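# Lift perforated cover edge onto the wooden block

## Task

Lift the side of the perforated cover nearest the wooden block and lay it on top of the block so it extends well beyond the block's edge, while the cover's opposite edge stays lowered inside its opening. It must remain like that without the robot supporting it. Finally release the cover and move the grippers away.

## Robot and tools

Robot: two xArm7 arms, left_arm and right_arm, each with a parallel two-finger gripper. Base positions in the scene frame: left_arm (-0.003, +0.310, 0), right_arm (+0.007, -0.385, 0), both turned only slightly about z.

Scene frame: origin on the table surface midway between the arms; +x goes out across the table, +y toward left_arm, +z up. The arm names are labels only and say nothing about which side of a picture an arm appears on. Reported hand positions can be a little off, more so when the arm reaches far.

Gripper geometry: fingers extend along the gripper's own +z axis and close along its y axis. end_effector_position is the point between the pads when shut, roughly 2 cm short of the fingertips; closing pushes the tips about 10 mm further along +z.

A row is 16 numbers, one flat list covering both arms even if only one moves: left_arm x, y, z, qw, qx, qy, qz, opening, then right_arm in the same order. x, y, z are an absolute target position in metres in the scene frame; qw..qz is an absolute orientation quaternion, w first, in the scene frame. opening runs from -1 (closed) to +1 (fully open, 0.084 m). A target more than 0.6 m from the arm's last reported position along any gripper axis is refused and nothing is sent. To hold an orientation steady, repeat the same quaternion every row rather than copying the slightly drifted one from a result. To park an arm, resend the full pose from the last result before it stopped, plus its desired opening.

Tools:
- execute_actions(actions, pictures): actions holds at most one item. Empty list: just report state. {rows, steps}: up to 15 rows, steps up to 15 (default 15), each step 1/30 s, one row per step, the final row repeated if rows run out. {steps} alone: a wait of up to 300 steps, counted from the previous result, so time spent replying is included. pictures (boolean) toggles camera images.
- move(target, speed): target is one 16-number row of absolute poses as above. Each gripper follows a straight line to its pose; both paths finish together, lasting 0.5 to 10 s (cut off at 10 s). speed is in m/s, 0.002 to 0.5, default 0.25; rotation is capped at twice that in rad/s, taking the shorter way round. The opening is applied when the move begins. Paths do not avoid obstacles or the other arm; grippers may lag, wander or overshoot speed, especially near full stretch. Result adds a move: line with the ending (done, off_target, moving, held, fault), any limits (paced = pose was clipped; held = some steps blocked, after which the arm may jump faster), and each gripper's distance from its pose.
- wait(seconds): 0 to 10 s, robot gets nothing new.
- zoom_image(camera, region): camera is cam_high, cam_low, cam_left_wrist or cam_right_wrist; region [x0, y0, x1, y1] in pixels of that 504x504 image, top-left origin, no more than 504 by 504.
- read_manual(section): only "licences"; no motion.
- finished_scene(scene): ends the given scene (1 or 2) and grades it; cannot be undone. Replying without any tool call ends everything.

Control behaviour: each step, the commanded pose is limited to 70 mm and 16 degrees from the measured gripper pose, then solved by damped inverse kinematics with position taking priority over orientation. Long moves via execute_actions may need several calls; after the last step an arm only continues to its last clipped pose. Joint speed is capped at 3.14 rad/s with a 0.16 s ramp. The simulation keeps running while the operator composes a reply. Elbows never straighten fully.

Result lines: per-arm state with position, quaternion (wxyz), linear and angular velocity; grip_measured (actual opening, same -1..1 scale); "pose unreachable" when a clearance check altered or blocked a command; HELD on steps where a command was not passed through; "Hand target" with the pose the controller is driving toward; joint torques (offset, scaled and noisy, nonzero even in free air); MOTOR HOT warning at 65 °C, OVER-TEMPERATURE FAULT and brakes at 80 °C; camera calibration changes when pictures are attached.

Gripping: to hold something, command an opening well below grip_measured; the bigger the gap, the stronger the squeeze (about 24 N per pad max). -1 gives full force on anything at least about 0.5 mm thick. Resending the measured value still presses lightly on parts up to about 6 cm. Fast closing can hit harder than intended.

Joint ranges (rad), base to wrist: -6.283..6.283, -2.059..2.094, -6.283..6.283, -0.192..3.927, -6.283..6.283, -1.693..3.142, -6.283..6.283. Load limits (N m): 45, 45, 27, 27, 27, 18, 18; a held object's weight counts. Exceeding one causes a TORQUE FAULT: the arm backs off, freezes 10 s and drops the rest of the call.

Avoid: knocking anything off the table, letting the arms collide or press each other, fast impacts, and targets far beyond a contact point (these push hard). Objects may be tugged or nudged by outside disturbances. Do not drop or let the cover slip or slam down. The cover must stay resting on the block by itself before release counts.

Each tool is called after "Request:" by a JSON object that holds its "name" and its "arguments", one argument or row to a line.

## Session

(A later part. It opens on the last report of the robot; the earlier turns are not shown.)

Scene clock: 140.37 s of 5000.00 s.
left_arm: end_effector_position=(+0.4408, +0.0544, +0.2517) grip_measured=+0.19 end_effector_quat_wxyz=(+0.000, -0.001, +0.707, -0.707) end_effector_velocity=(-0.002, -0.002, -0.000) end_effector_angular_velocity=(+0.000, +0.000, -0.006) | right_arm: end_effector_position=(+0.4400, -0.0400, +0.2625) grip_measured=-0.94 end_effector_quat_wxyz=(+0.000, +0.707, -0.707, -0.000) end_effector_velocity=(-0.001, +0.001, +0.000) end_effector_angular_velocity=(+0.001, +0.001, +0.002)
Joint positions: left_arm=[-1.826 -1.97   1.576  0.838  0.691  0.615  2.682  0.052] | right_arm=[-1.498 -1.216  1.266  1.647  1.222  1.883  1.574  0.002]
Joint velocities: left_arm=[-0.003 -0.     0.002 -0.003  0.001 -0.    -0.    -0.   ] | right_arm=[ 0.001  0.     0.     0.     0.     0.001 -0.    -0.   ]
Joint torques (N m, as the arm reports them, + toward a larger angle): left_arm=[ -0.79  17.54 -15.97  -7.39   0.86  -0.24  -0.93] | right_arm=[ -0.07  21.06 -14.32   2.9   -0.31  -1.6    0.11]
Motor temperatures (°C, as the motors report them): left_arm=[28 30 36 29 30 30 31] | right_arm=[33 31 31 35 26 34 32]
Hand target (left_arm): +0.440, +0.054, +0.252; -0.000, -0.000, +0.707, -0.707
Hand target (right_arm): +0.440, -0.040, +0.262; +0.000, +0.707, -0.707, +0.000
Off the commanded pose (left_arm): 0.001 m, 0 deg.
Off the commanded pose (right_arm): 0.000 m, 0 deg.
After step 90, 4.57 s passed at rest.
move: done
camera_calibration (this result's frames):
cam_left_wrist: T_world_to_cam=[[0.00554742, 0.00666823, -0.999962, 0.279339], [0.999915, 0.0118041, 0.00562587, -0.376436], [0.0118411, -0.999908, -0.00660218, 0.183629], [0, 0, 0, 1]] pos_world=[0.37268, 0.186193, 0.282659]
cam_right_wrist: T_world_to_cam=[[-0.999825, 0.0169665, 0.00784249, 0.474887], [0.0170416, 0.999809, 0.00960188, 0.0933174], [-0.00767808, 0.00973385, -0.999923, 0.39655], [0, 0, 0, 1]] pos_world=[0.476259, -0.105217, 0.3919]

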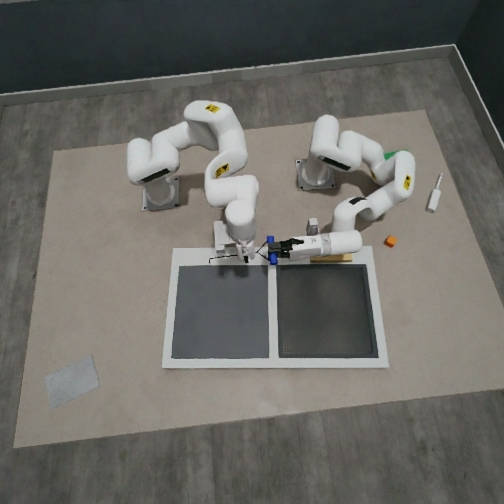

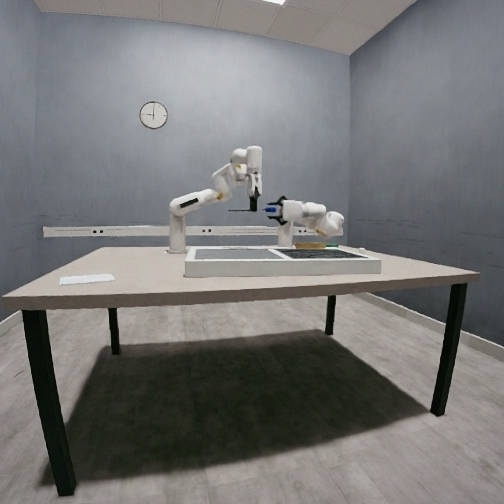

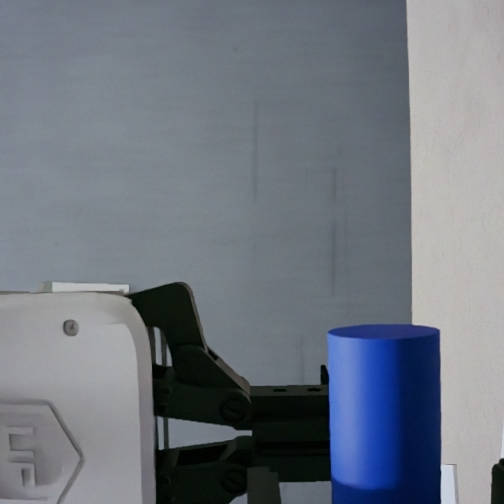

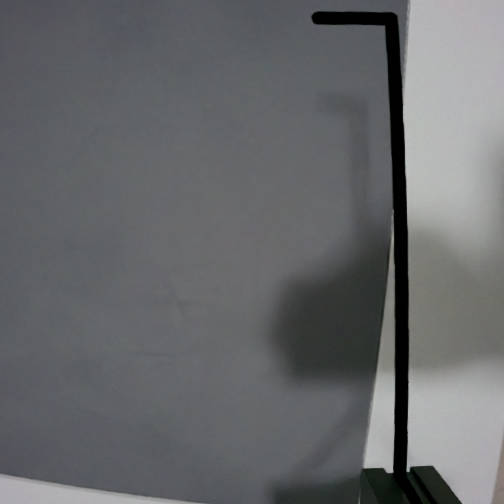

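Request:
{"name": "move", "arguments": {
  "target": [0.44,0.049,0.252,0,0,0.7071,-0.7071,-1, 0.44,-0.04,0.2625,0,0.7071,-0.7071,0,-1],
  "speed": 0.05
}}

Request:
{"name": "move", "arguments": {
  "target": [0.44,0.049,0.252,0,0,0.7071,-0.7071,-1, 0.44,-0.04,0.2625,0,0.7071,-0.7071,0,0],
  "speed": 0.05
}}

Request:
{"name": "move", "arguments": {
  "target": [0.44,0.049,0.252,0,0,0.7071,-0.7071,-1, 0.44,-0.06,0.33,0,0.7071,-0.7071,0,0],
  "speed": 0.2
}}

Scene clock: 147.13 s of 5000.00 s.
left_arm: end_effector_position=(+0.4413, +0.0503, +0.2522) grip_measured=-0.47 end_effector_quat_wxyz=(+0.001, -0.001, +0.707, -0.707) end_effector_velocity=(-0.001, -0.001, +0.000) end_effector_angular_velocity=(-0.000, -0.000, -0.001) | right_arm: end_effector_position=(+0.4408, -0.0420, +0.2627) grip_measured=-0.94 end_effector_quat_wxyz=(+0.000, +0.706, -0.709, +0.001) end_effector_velocity=(-0.001, +0.002, +0.000) end_effector_angular_velocity=(+0.001, +0.000, +0.004)
Joint positions: left_arm=[-1.838 -1.966  1.577  0.839  0.697  0.6    2.677  0.023] | right_arm=[-1.499 -1.215  1.265  1.645  1.22   1.882  1.574  0.002]
Joint velocities: left_arm=[-0.001  0.     0.    -0.001  0.    -0.001 -0.     0.   ] | right_arm=[ 0.002  0.002  0.002  0.002 -0.    -0.001  0.001 -0.   ]
Joint torques (N m, as the arm reports them, + toward a larger angle): left_arm=[ -7.33  17.13 -13.69 -10.85   0.95   0.85  -0.9 ] | right_arm=[  6.02  20.83 -12.57   7.18   3.18  -1.69   0.07]
Motor temperatures (°C, as the motors report them): left_arm=[28 30 36 28 30 30 31] | right_arm=[33 31 31 35 26 34 32]
Hand target (left_arm): +0.440, +0.049, +0.252; -0.000, -0.000, +0.707, -0.707
Hand target (right_arm): +0.440, -0.040, +0.262; -0.000, +0.707, -0.707, -0.000
Off the commanded pose (left_arm): 0.002 m, 0 deg.
Off the commanded pose (right_arm): 0.002 m, 0 deg.
After step 90, 3.07 s passed at rest.
move: done
camera_calibration (this result's frames):
cam_left_wrist: T_world_to_cam=[[0.00643922, 0.00677568, -0.999956, 0.279533], [0.999875, 0.0143811, 0.00653615, -0.377265], [0.0144248, -0.999874, -0.00668223, 0.178362], [0, 0, 0, 1]] pos_world=[0.372845, 0.18187, 0.283179]
cam_right_wrist: T_world_to_cam=[[-0.999745, 0.0212895, 0.00748321, 0.475914], [0.0213528, 0.999736, 0.00848882, 0.0936523], [-0.00730052, 0.00864645, -0.999936, 0.396526], [0, 0, 0, 1]] pos_world=[0.476688, -0.107188, 0.392144]

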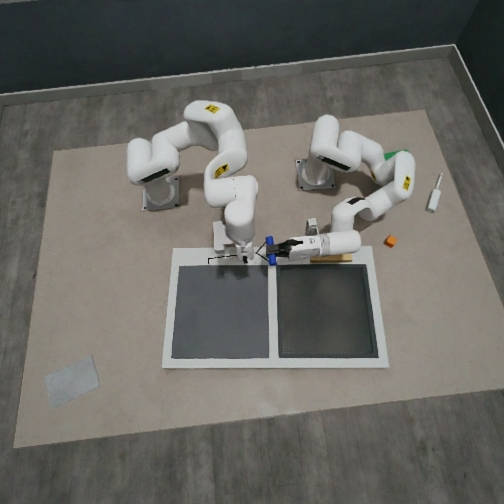

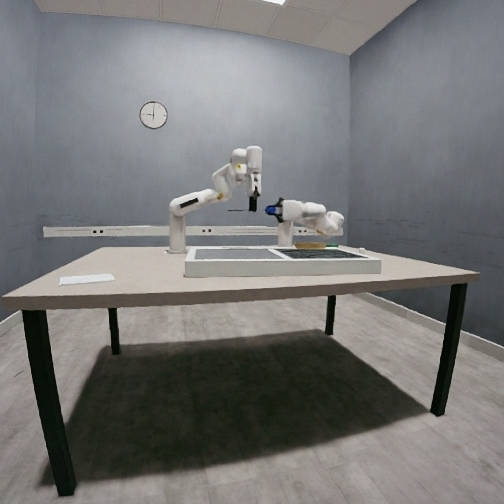

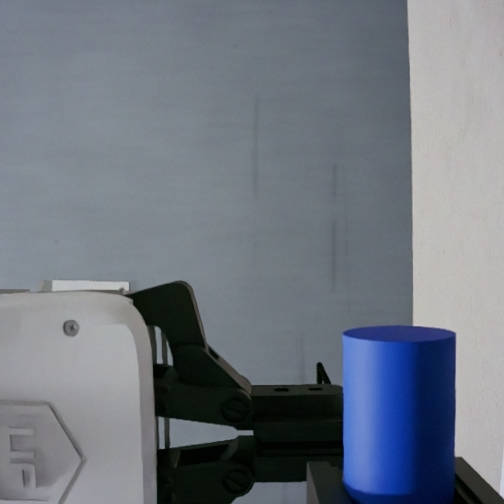

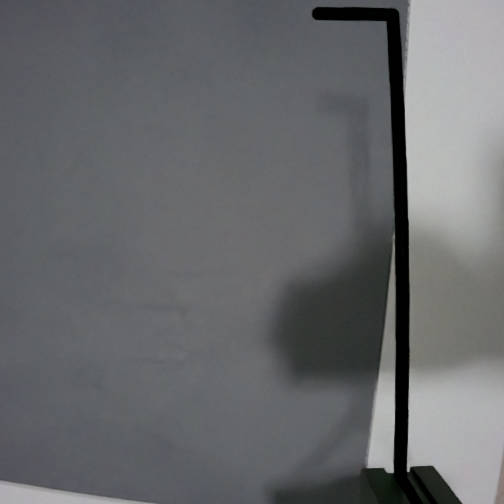

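Scene clock: 147.83 s of 5000.00 s.
left_arm: end_effector_position=(+0.4400, +0.0489, +0.2520) grip_measured=-0.47 end_effector_quat_wxyz=(-0.000, +0.000, +0.707, -0.707) end_effector_velocity=(+0.000, +0.000, -0.001) end_effector_angular_velocity=(+0.000, +0.001, +0.001) | right_arm: end_effector_position=(+0.4400, -0.0399, +0.2625) grip_measured=-0.01 end_effector_quat_wxyz=(-0.000, +0.707, -0.707, -0.000) end_effector_velocity=(+0.000, -0.001, +0.000) end_effector_angular_velocity=(-0.001, -0.000, -0.002)
Joint positions: left_arm=[-1.84  -1.967  1.578  0.837  0.697  0.601  2.677  0.023] | right_arm=[-1.498 -1.216  1.266  1.647  1.222  1.883  1.574  0.044]
Joint velocities: left_arm=[ 0.001 -0.     0.001  0.001  0.    -0.    -0.    -0.   ] | right_arm=[-0.001  0.    -0.001 -0.001 -0.001 -0.    -0.    -0.   ]
Joint torques (N m, as the arm reports them, + toward a larger angle): left_arm=[ -0.77  17.51 -16.27  -7.32   0.95  -0.31  -0.91] | right_arm=[  0.28  20.02 -14.32   2.61  -0.26  -1.71   0.07]
Motor temperatures (°C, as the motors report them): left_arm=[28 30 36 28 30 30 31] | right_arm=[33 31 31 35 26 34 32]
Hand target (left_arm): +0.440, +0.049, +0.252; -0.000, -0.000, +0.707, -0.707
Hand target (right_arm): +0.440, -0.040, +0.262; -0.000, +0.707, -0.707, +0.000
Off the commanded pose (left_arm): 0.000 m, 0 deg.
Off the commanded pose (right_arm): 0.000 m, 0 deg.
move: done
camera_calibration (this result's frames):
cam_left_wrist: T_world_to_cam=[[0.00619947, 0.00704732, -0.999956, 0.279406], [0.999924, 0.0106025, 0.006274, -0.375631], [0.0106462, -0.999919, -0.00698105, 0.178798], [0, 0, 0, 1]] pos_world=[0.371967, 0.180797, 0.282998]
cam_right_wrist: T_world_to_cam=[[-0.999828, 0.0168125, 0.00781965, 0.474863], [0.0168877, 0.999811, 0.00965652, 0.0933002], [-0.00765582, 0.00978692, -0.999923, 0.396545], [0, 0, 0, 1]] pos_world=[0.476241, -0.105147, 0.3919]

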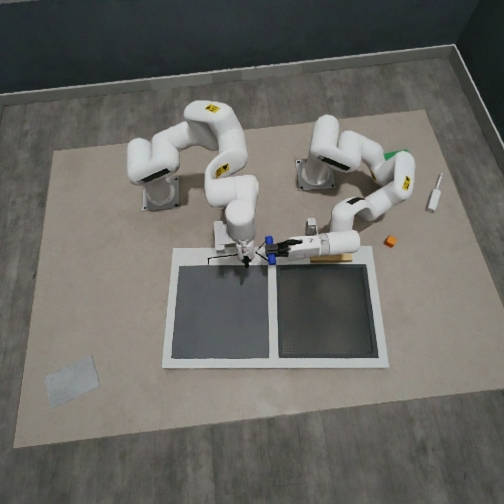

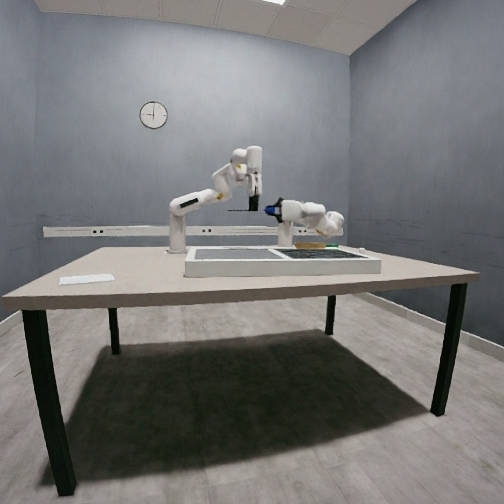

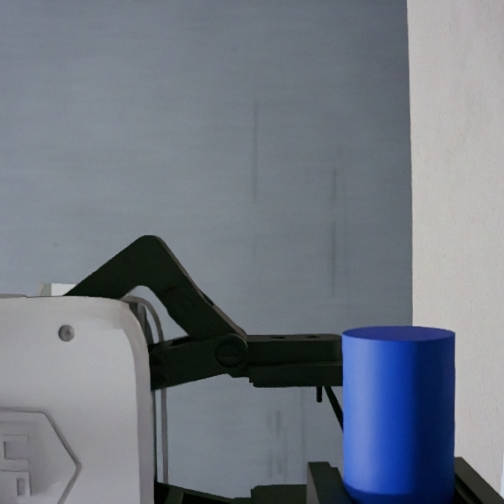

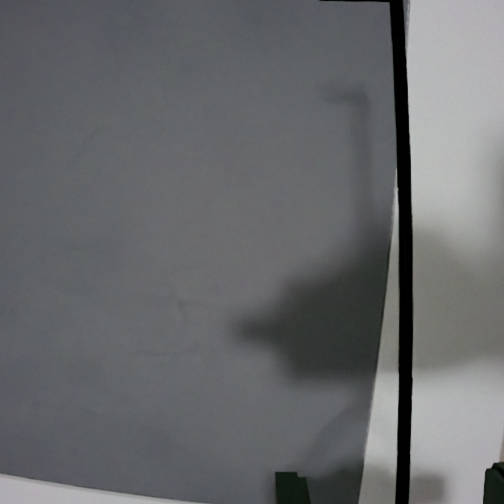

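Scene clock: 148.70 s of 5000.00 s.
left_arm: end_effector_position=(+0.4400, +0.0490, +0.2520) grip_measured=-0.47 end_effector_quat_wxyz=(-0.000, +0.000, +0.707, -0.707) end_effector_velocity=(+0.000, -0.000, +0.001) end_effector_angular_velocity=(-0.000, -0.001, -0.000) | right_arm: end_effector_position=(+0.4398, -0.0594, +0.3293) grip_measured=-0.01 end_effector_quat_wxyz=(+0.001, +0.707, -0.707, -0.000) end_effector_velocity=(+0.002, -0.003, +0.004) end_effector_angular_velocity=(+0.005, -0.006, -0.007)
Joint positions: left_arm=[-1.84  -1.967  1.578  0.837  0.697  0.601  2.677  0.023] | right_arm=[-1.566 -1.106  1.213  1.783  1.152  1.984  1.578  0.044]
Joint velocities: left_arm=[-0.001 -0.    -0.001  0.     0.    -0.    -0.    -0.   ] | right_arm=[-0.003  0.006 -0.007 -0.    -0.    -0.     0.001  0.   ]
Joint torques (N m, as the arm reports them, + toward a larger angle): left_arm=[ -0.92  17.59 -16.22  -7.24   0.95  -0.27  -0.74] | right_arm=[  0.42  20.17 -12.73   3.04  -0.24  -1.67   0.09]
Motor temperatures (°C, as the motors report them): left_arm=[28 30 36 28 30 30 31] | right_arm=[33 31 31 35 26 34 32]
Hand target (left_arm): +0.440, +0.049, +0.252; +0.000, +0.000, +0.707, -0.707
Hand target (right_arm): +0.440, -0.060, +0.330; +0.000, +0.707, -0.707, -0.000
Off the commanded pose (left_arm): 0.000 m, 0 deg.
Off the commanded pose (right_arm): 0.001 m, 0 deg.
move: done
camera_calibration (this result's frames):
cam_left_wrist: T_world_to_cam=[[0.00621581, 0.00704743, -0.999956, 0.279408], [0.999923, 0.0107417, 0.00629131, -0.375684], [0.0107856, -0.999917, -0.00698011, 0.17879], [0, 0, 0, 1]] pos_world=[0.37199, 0.180842, 0.283007]
cam_right_wrist: T_world_to_cam=[[-0.999826, 0.0164062, 0.0089123, 0.474074], [0.0164876, 0.999822, 0.00914293, 0.112492], [-0.00876072, 0.00928828, -0.999918, 0.463999], [0, 0, 0, 1]] pos_world=[0.476202, -0.12456, 0.458708]

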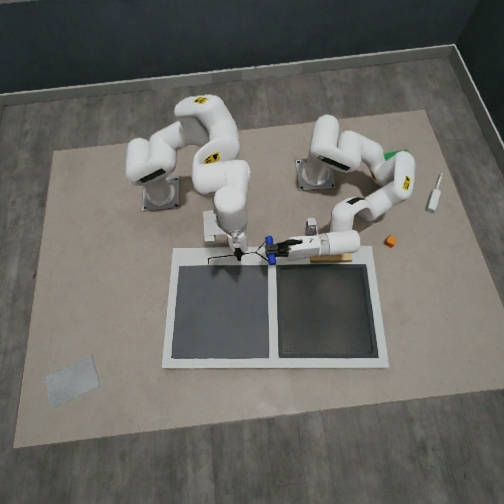

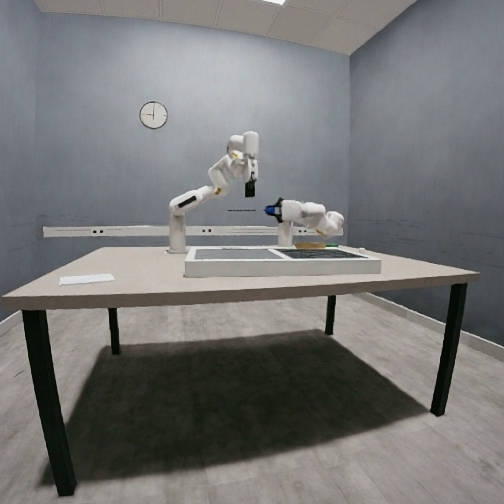

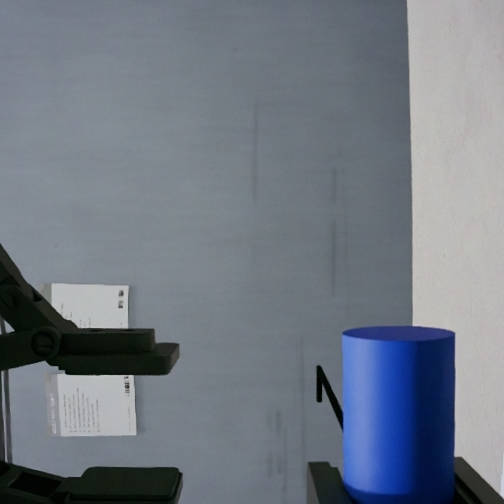

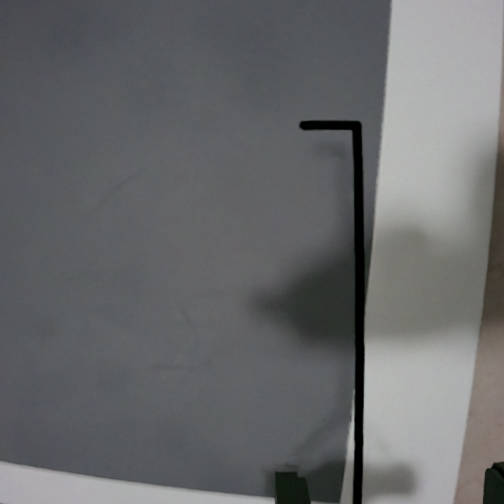

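Request:
{"name": "move", "arguments": {
  "target": [0.447,0.394,0.212,0.2868,0.7094,-0.4967,0.4096,-1, 0.38,-0.02,0.33,-0.1617,0.8373,0.3468,0.3904,-1],
  "speed": 0.25
}}

Request:
{"name": "move", "arguments": {
  "target": [0.447,0.394,0.212,0.2868,0.7094,-0.4967,0.4096,-1, 0.406,0.088,0.121,-0.1617,0.8373,0.3468,0.3904,-1],
  "speed": 0.25
}}

Scene clock: 168.03 s of 5000.00 s.
left_arm: end_effector_position=(+0.4461, +0.3931, +0.2119) grip_measured=-0.47 end_effector_quat_wxyz=(+0.287, +0.709, -0.498, +0.409) end_effector_velocity=(+0.000, +0.002, +0.001) end_effector_angular_velocity=(+0.001, +0.000, +0.003) | right_arm: end_effector_position=(+0.3800, -0.0199, +0.3301) grip_measured=-1.00 end_effector_quat_wxyz=(-0.161, +0.837, +0.347, +0.391) end_effector_velocity=(-0.000, +0.000, -0.000) end_effector_angular_velocity=(-0.000, -0.001, +0.005)
Joint positions: left_arm=[-1.162 -1.247  1.544  0.955  0.242  0.98   1.409  0.023] | right_arm=[-0.758 -1.336  1.051  0.778  1.732  1.211 -0.983  0.   ]
Joint velocities: left_arm=[ 0.001  0.001 -0.001  0.003 -0.     0.001 -0.002  0.   ] | right_arm=[ 0.001  0.002  0.    -0.001  0.002  0.001 -0.006  0.   ]
Joint torques (N m, as the arm reports them, + toward a larger angle): left_arm=[ -0.75  18.61 -16.89   4.13   0.22  -0.45  -0.82] | right_arm=[  0.53   9.87 -13.07   5.99   0.59  -1.84   0.06]
Motor temperatures (°C, as the motors report them): left_arm=[28 30 37 28 30 30 31] | right_arm=[33 31 31 35 26 34 32]
Hand target (left_arm): +0.446, +0.393, +0.212; +0.287, +0.709, -0.498, +0.409
Hand target (right_arm): +0.380, -0.020, +0.330; -0.161, +0.837, +0.347, +0.391
Off the commanded pose (left_arm): 0.001 m, 0 deg.
Off the commanded pose (right_arm): 0.000 m, 0 deg.
After step 90, 11.03 s passed at rest.
move: done
camera_calibration (this result's frames):
cam_left_wrist: T_world_to_cam=[[-0.943858, -0.330344, -0.00235598, 0.581862], [-0.166553, 0.482009, -0.86019, 0.133479], [0.285294, -0.811505, -0.509968, 0.43253], [0, 0, 0, 1]] pos_world=[0.448028, 0.478877, 0.336764]
cam_right_wrist: T_world_to_cam=[[0.694675, -0.719301, -0.00569091, -0.240078], [-0.470431, -0.448312, -0.760073, 0.484078], [0.54417, 0.530681, -0.649813, 0.148565], [0, 0, 0, 1]] pos_world=[0.313657, -0.0345105, 0.463108]

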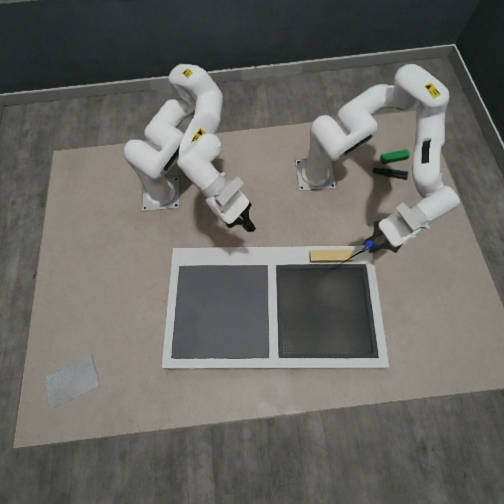

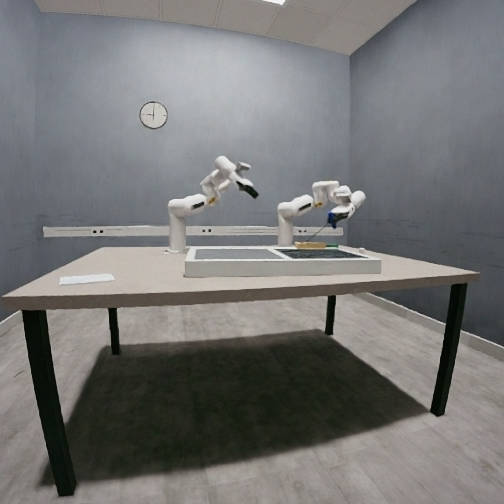

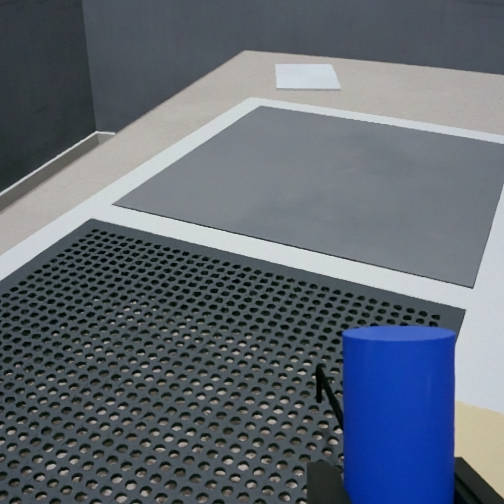

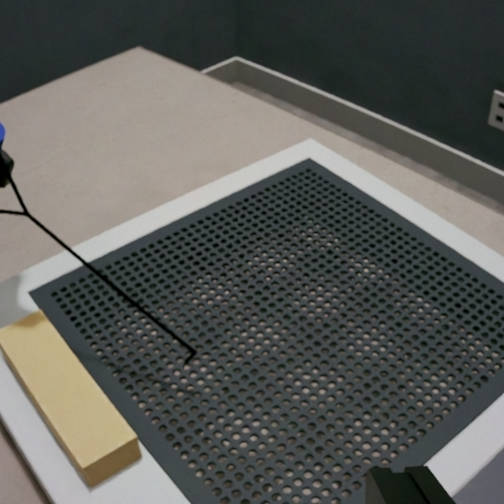

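Scene clock: 169.50 s of 5000.00 s.
left_arm: end_effector_position=(+0.4470, +0.3940, +0.2120) grip_measured=-0.47 end_effector_quat_wxyz=(+0.287, +0.709, -0.497, +0.410) end_effector_velocity=(-0.000, +0.000, -0.000) end_effector_angular_velocity=(+0.000, -0.000, -0.000) | right_arm: end_effector_position=(+0.4067, +0.0876, +0.1220) grip_measured=-1.00 end_effector_quat_wxyz=(-0.161, +0.837, +0.347, +0.391) end_effector_velocity=(-0.002, +0.001, -0.006) end_effector_angular_velocity=(-0.006, +0.006, +0.004)
Joint positions: left_arm=[-1.163 -1.247  1.545  0.958  0.241  0.979  1.408  0.023] | right_arm=[-0.879 -1.57   1.615  0.973  2.282  0.931 -0.974  0.   ]
Joint velocities: left_arm=[ 0.  0.  0.  0.  0. -0.  0. -0.] | right_arm=[-0.001 -0.002  0.009  0.005  0.001  0.001 -0.     0.   ]
Joint torques (N m, as the arm reports them, + toward a larger angle): left_arm=[ -0.79  18.78 -16.92   4.17   0.24  -0.56  -0.73] | right_arm=[  0.34  14.42 -16.66  -1.11   0.08  -1.91   0.11]
Motor temperatures (°C, as the motors report them): left_arm=[28 30 37 28 30 30 31] | right_arm=[33 31 31 35 26 34 32]
Hand target (left_arm): +0.447, +0.394, +0.212; +0.287, +0.709, -0.497, +0.410
Hand target (right_arm): +0.407, +0.088, +0.121; -0.161, +0.837, +0.347, +0.391
Off the commanded pose (left_arm): 0.000 m, 0 deg.
Off the commanded pose (right_arm): 0.001 m, 0 deg.
move: done
camera_calibration (this result's frames):
cam_left_wrist: T_world_to_cam=[[-0.942788, -0.333387, -0.00184234, 0.583668], [-0.168281, 0.480639, -0.86062, 0.134694], [0.287806, -0.811073, -0.509244, 0.431654], [0, 0, 0, 1]] pos_world=[0.44871, 0.479951, 0.336813]
cam_right_wrist: T_world_to_cam=[[0.695048, -0.718933, -0.0066289, -0.182508], [-0.47022, -0.447584, -0.760632, 0.386584], [0.543877, 0.531793, -0.649149, -0.0582431], [0, 0, 0, 1]] pos_world=[0.340309, 0.0727911, 0.25503]

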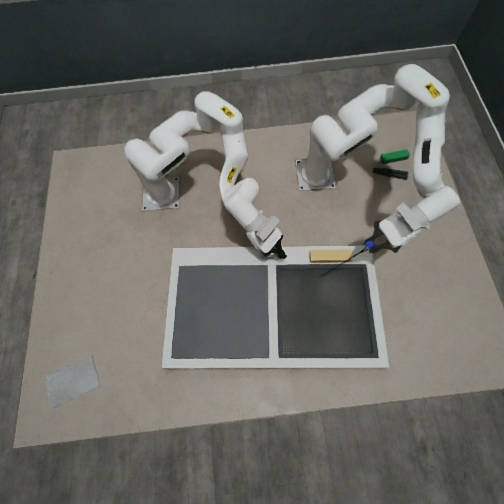

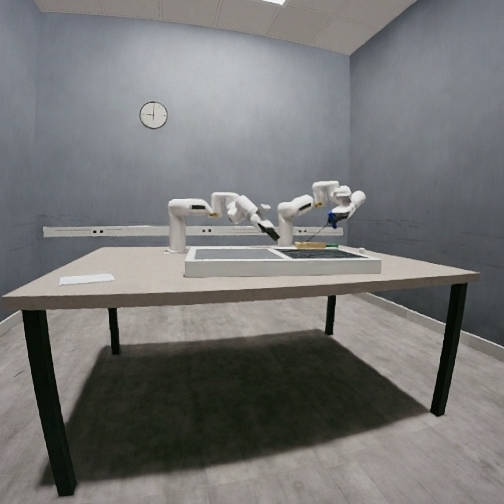

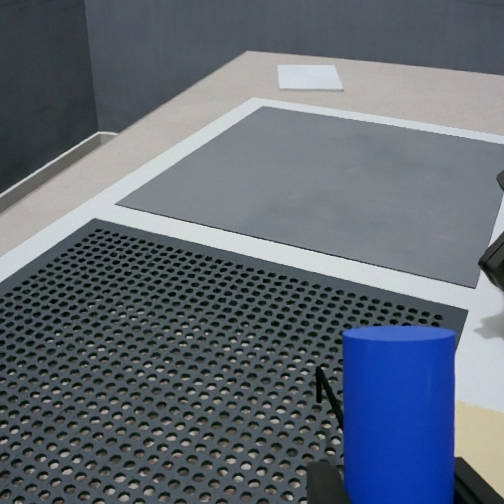

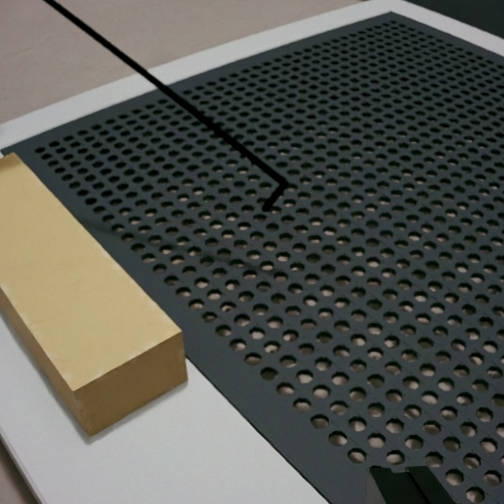

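Request:
{"name": "move", "arguments": {
  "target": [0.447,0.394,0.188,0.2868,0.7094,-0.4967,0.4096,-1, 0.406,0.088,0.121,-0.1617,0.8373,0.3468,0.3904,-1],
  "speed": 0.05
}}

Request:
{"name": "zoom_image", "arguments": {
  "camera": "cam_right_wrist",
  "region": [200, 190, 330, 320]
}}

Request:
{"name": "zoom_image", "arguments": {
  "camera": "cam_left_wrist",
  "region": [260, 340, 380, 460]
}}

Scene clock: 177.33 s of 5000.00 s.
left_arm: end_effector_position=(+0.4471, +0.3940, +0.1882) grip_measured=-0.47 end_effector_quat_wxyz=(+0.287, +0.709, -0.497, +0.410) end_effector_velocity=(+0.000, -0.000, +0.000) end_effector_angular_velocity=(+0.002, -0.003, -0.000) | right_arm: end_effector_position=(+0.4060, +0.0880, +0.1210) grip_measured=-1.00 end_effector_quat_wxyz=(-0.162, +0.837, +0.347, +0.390) end_effector_velocity=(+0.000, -0.001, -0.000) end_effector_angular_velocity=(-0.001, +0.001, -0.001)
Joint positions: left_arm=[-1.173 -1.263  1.596  0.945  0.266  0.949  1.437  0.023] | right_arm=[-0.878 -1.57   1.616  0.974  2.282  0.93  -0.973  0.   ]
Joint velocities: left_arm=[-0.001  0.    -0.001 -0.     0.001 -0.001  0.001 -0.   ] | right_arm=[-0.001  0.     0.001 -0.    -0.    -0.    -0.     0.   ]
Joint torques (N m, as the arm reports them, + toward a larger angle): left_arm=[ -0.85  19.09 -16.94   3.43   0.23  -0.42  -0.76] | right_arm=[ -0.15  13.87 -16.7   -1.24   0.34  -1.86   0.11]
Motor temperatures (°C, as the motors report them): left_arm=[28 30 37 28 30 30 31] | right_arm=[33 31 31 35 26 34 32]
Hand target (left_arm): +0.447, +0.394, +0.188; +0.287, +0.709, -0.497, +0.410
Hand target (right_arm): +0.406, +0.088, +0.121; -0.162, +0.837, +0.347, +0.390
Off the commanded pose (left_arm): 0.000 m, 0 deg.
Off the commanded pose (right_arm): 0.000 m, 0 deg.
After step 90, 4.07 s passed at rest.
move: done
camera_calibration (this result's frames):
cam_left_wrist: T_world_to_cam=[[-0.942777, -0.333418, -0.00209638, 0.583767], [-0.16808, 0.480678, -0.860638, 0.114131], [0.28796, -0.811037, -0.509213, 0.419389], [0, 0, 0, 1]] pos_world=[0.448778, 0.479919, 0.313008]
cam_right_wrist: T_world_to_cam=[[0.694996, -0.71897, -0.00794964, -0.1816], [-0.471735, -0.447605, -0.759682, 0.386183], [0.54263, 0.531726, -0.650247, -0.0581156], [0, 0, 0, 1]] pos_world=[0.339923, 0.0731938, 0.254143]

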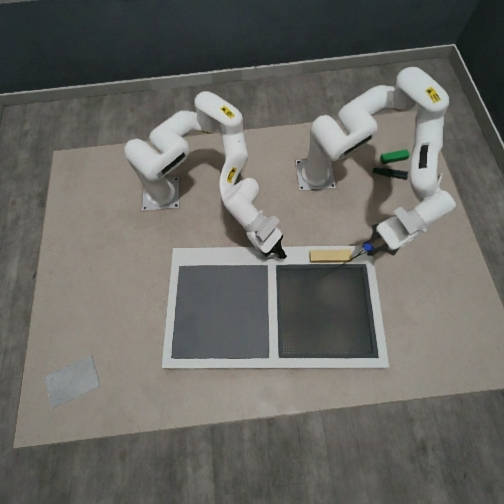

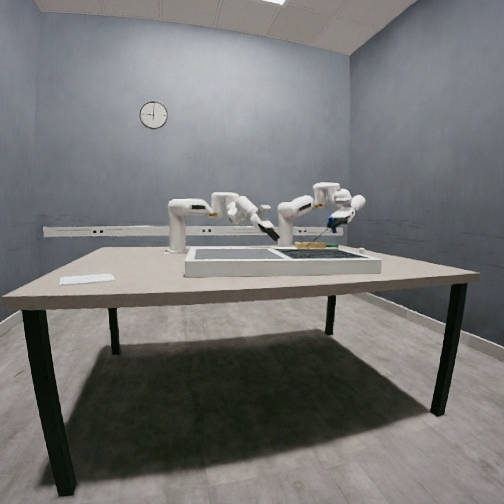

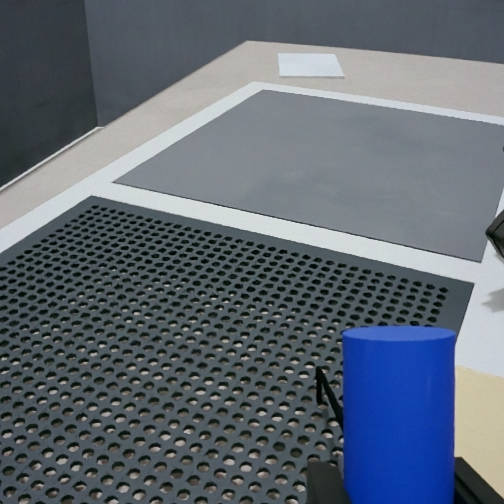

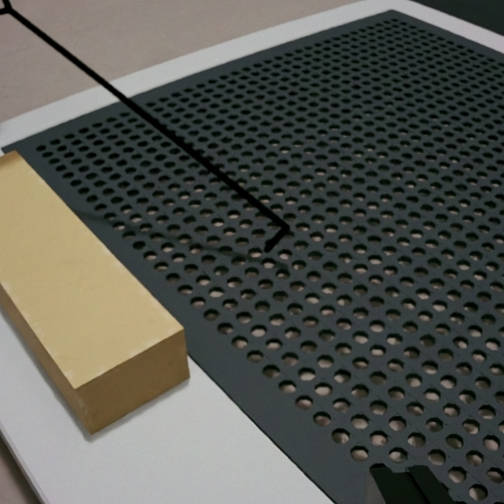

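Region (200, 190, 330, 320) of cam_right_wrist's 504x504 image, scaled by 3.877, with more detail than that image has.

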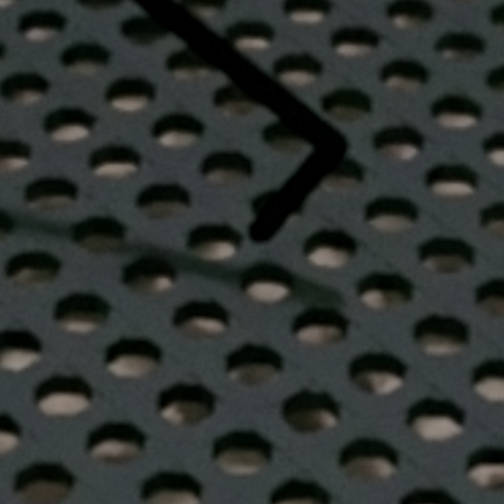

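Region (260, 340, 380, 460) of cam_left_wrist's 504x504 image, scaled by 4.200, with more detail than that image has.

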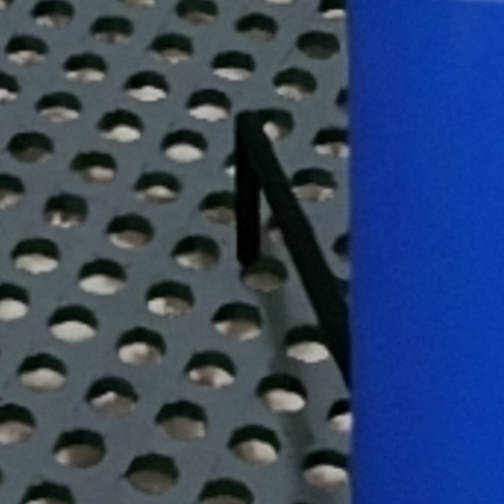

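Request:
{"name": "move", "arguments": {
  "target": [0.4463,0.3894,0.1861,0.2868,0.7094,-0.4967,0.4096,-1, 0.406,0.088,0.121,-0.1617,0.8373,0.3468,0.3904,-1],
  "speed": 0.01
}}

Request:
{"name": "zoom_image", "arguments": {
  "camera": "cam_right_wrist",
  "region": [200, 190, 330, 320]
}}

Request:
{"name": "zoom_image", "arguments": {
  "camera": "cam_left_wrist",
  "region": [260, 340, 380, 460]
}}

Scene clock: 189.47 s of 5000.00 s.
left_arm: end_effector_position=(+0.4463, +0.3894, +0.1861) grip_measured=-0.47 end_effector_quat_wxyz=(+0.287, +0.709, -0.497, +0.410) end_effector_velocity=(+0.000, +0.000, +0.001) end_effector_angular_velocity=(+0.000, -0.001, +0.002) | right_arm: end_effector_position=(+0.4060, +0.0880, +0.1210) grip_measured=-1.00 end_effector_quat_wxyz=(-0.162, +0.837, +0.347, +0.390) end_effector_velocity=(+0.000, +0.000, -0.000) end_effector_angular_velocity=(+0.001, +0.001, -0.000)
Joint positions: left_arm=[-1.173 -1.263  1.598  0.93   0.268  0.935  1.435  0.023] | right_arm=[-0.878 -1.57   1.616  0.974  2.282  0.93  -0.973  0.   ]
Joint velocities: left_arm=[ 0.001  0.    -0.001 -0.    -0.    -0.002 -0.001  0.   ] | right_arm=[-0.001  0.001  0.     0.     0.001 -0.     0.     0.   ]
Joint torques (N m, as the arm reports them, + toward a larger angle): left_arm=[ -0.66  18.81 -16.96   3.62   0.29  -0.53  -0.83] | right_arm=[  0.25  14.63 -16.89  -1.22   0.32  -1.82   0.05]
Motor temperatures (°C, as the motors report them): left_arm=[28 30 37 28 30 30 31] | right_arm=[33 30 31 35 26 34 32]
Hand target (left_arm): +0.446, +0.389, +0.186; +0.287, +0.709, -0.497, +0.410
Hand target (right_arm): +0.406, +0.088, +0.121; -0.162, +0.837, +0.347, +0.390
Off the commanded pose (left_arm): 0.000 m, 0 deg.
Off the commanded pose (right_arm): 0.000 m, 0 deg.
After step 90, 8.40 s passed at rest.
move: done
camera_calibration (this result's frames):
cam_left_wrist: T_world_to_cam=[[-0.94281, -0.333327, -0.00183366, 0.581426], [-0.168256, 0.480643, -0.860623, 0.114502], [0.28775, -0.811095, -0.509239, 0.414976], [0, 0, 0, 1]] pos_world=[0.44803, 0.475356, 0.310931]
cam_right_wrist: T_world_to_cam=[[0.694996, -0.71897, -0.0079581, -0.18159], [-0.471746, -0.447607, -0.759673, 0.386182], [0.54262, 0.531724, -0.650256, -0.0581112], [0, 0, 0, 1]] pos_world=[0.339917, 0.0731989, 0.25414]

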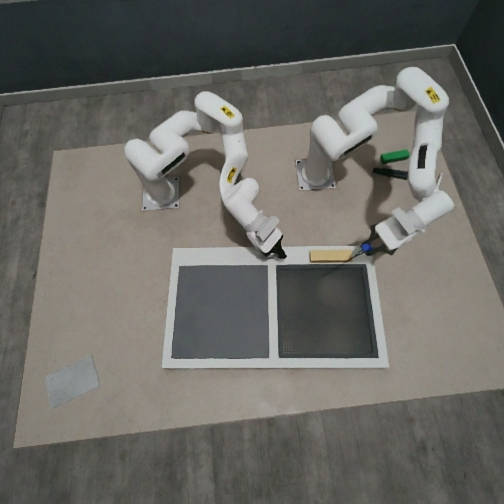

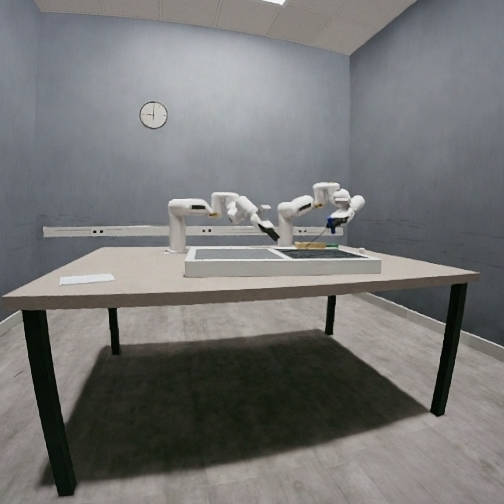

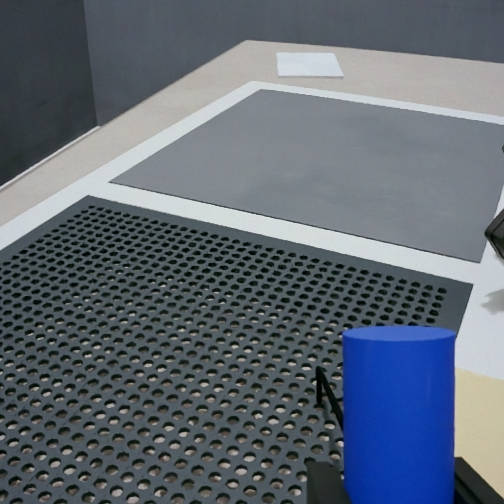

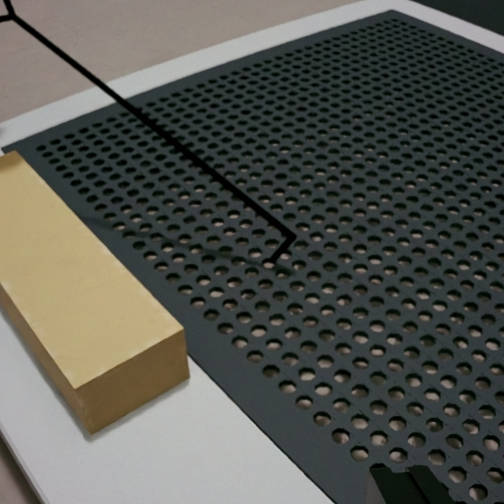

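Region (200, 190, 330, 320) of cam_right_wrist's 504x504 image, scaled by 3.877, with more detail than that image has.

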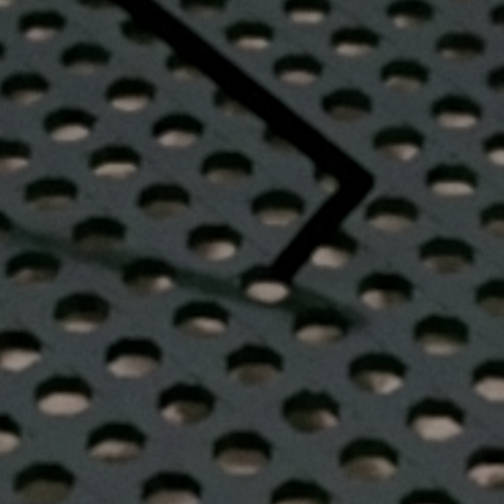

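Region (260, 340, 380, 460) of cam_left_wrist's 504x504 image, scaled by 4.200, with more detail than that image has.

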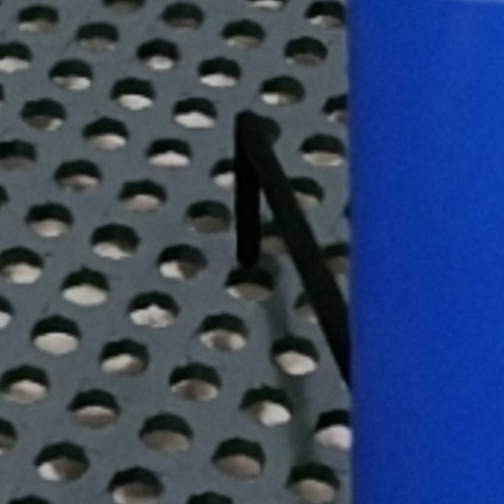

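Request:
{"name": "move", "arguments": {
  "target": [0.4432,0.3979,0.1705,0.2868,0.7094,-0.4967,0.4096,-1, 0.406,0.088,0.121,-0.1617,0.8373,0.3468,0.3904,-1],
  "speed": 0.01
}}

Request:
{"name": "zoom_image", "arguments": {
  "camera": "cam_right_wrist",
  "region": [200, 190, 330, 320]
}}

Request:
{"name": "zoom_image", "arguments": {
  "camera": "cam_left_wrist",
  "region": [260, 340, 380, 460]
}}

Scene clock: 196.20 s of 5000.00 s.
left_arm: end_effector_position=(+0.4432, +0.3979, +0.1705) grip_measured=-0.47 end_effector_quat_wxyz=(+0.287, +0.709, -0.497, +0.410) end_effector_velocity=(-0.000, +0.000, -0.000) end_effector_angular_velocity=(+0.000, -0.001, -0.001) | right_arm: end_effector_position=(+0.4060, +0.0880, +0.1210) grip_measured=-1.00 end_effector_quat_wxyz=(-0.162, +0.837, +0.347, +0.390) end_effector_velocity=(-0.000, +0.000, -0.000) end_effector_angular_velocity=(+0.000, +0.000, +0.001)
Joint positions: left_arm=[-1.168 -1.276  1.633  0.937  0.284  0.939  1.463  0.023] | right_arm=[-0.878 -1.57   1.616  0.974  2.282  0.93  -0.973  0.   ]
Joint velocities: left_arm=[ 0.    -0.     0.    -0.     0.     0.     0.002 -0.   ] | right_arm=[ 0.    -0.     0.001 -0.     0.001  0.    -0.     0.   ]
Joint torques (N m, as the arm reports them, + toward a larger angle): left_arm=[ -0.97  19.25 -17.09   3.08   0.33  -0.46  -0.85] | right_arm=[  0.41  14.33 -16.64  -0.93   0.2   -2.07   0.13]
Motor temperatures (°C, as the motors report them): left_arm=[28 30 37 28 30 30 31] | right_arm=[33 30 31 35 26 34 32]
Hand target (left_arm): +0.443, +0.398, +0.170; +0.287, +0.709, -0.497, +0.410
Hand target (right_arm): +0.406, +0.088, +0.121; -0.162, +0.837, +0.347, +0.390
Off the commanded pose (left_arm): 0.000 m, 0 deg.
Off the commanded pose (right_arm): 0.000 m, 0 deg.
After step 90, 1.70 s passed at rest.
move: done
camera_calibration (this result's frames):
cam_left_wrist: T_world_to_cam=[[-0.942772, -0.333433, -0.00183209, 0.581335], [-0.168297, 0.480585, -0.860647, 0.0965349], [0.287848, -0.811086, -0.509198, 0.414729], [0, 0, 0, 1]] pos_world=[0.444934, 0.483823, 0.295327]
cam_right_wrist: T_world_to_cam=[[0.694996, -0.71897, -0.00795776, -0.18159], [-0.471746, -0.447607, -0.759673, 0.386182], [0.54262, 0.531724, -0.650256, -0.0581112], [0, 0, 0, 1]] pos_world=[0.339917, 0.073199, 0.25414]

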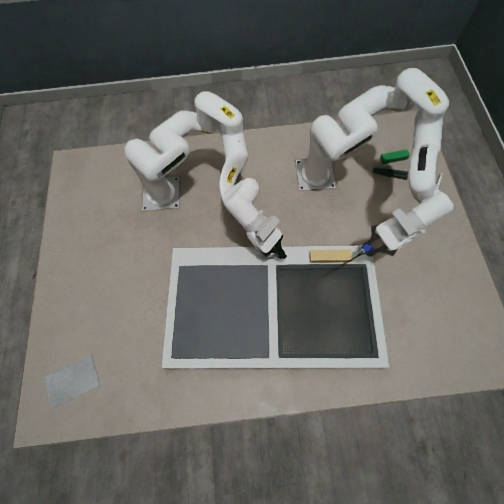

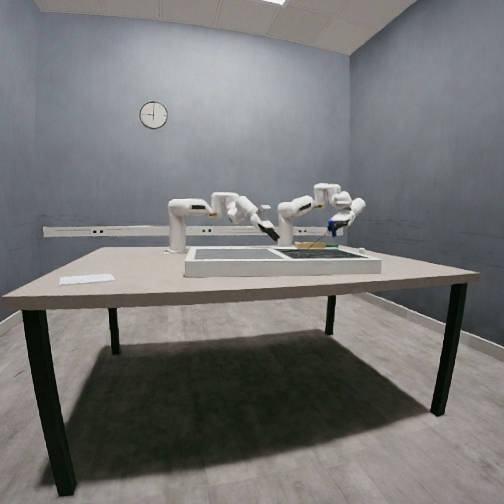

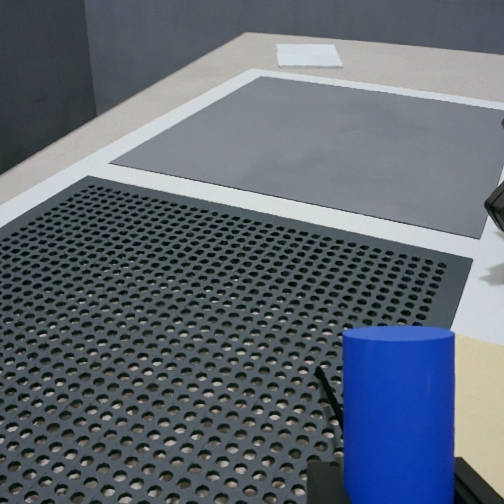

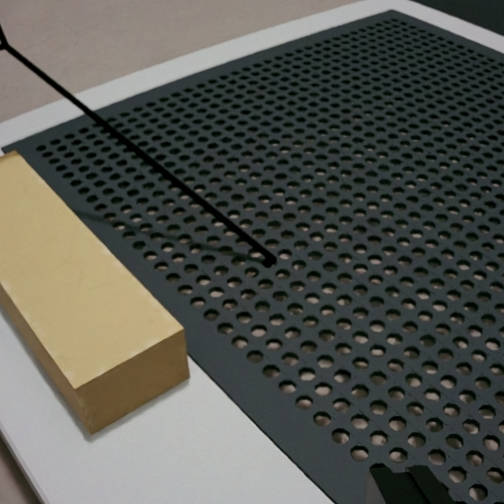

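Region (200, 190, 330, 320) of cam_right_wrist's 504x504 image, scaled by 3.877, with more detail than that image has.

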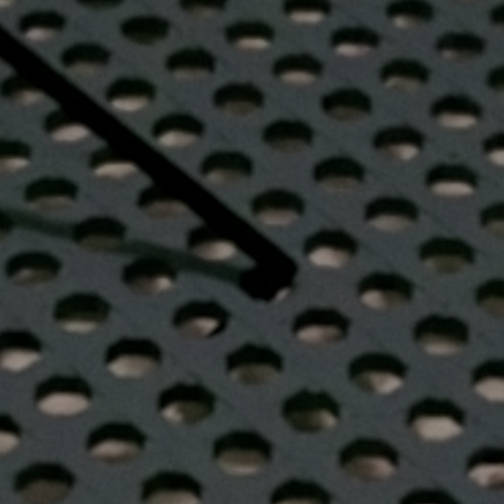

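Region (260, 340, 380, 460) of cam_left_wrist's 504x504 image, scaled by 4.200, with more detail than that image has.

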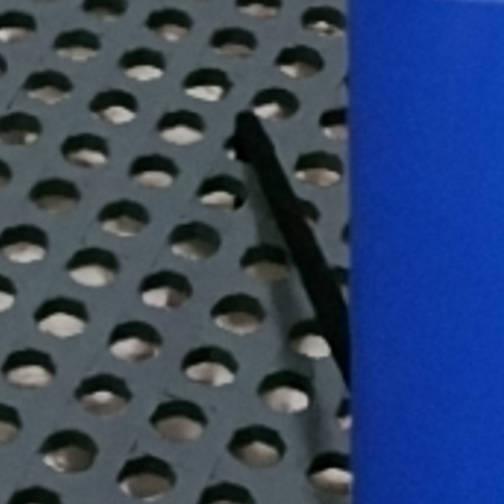

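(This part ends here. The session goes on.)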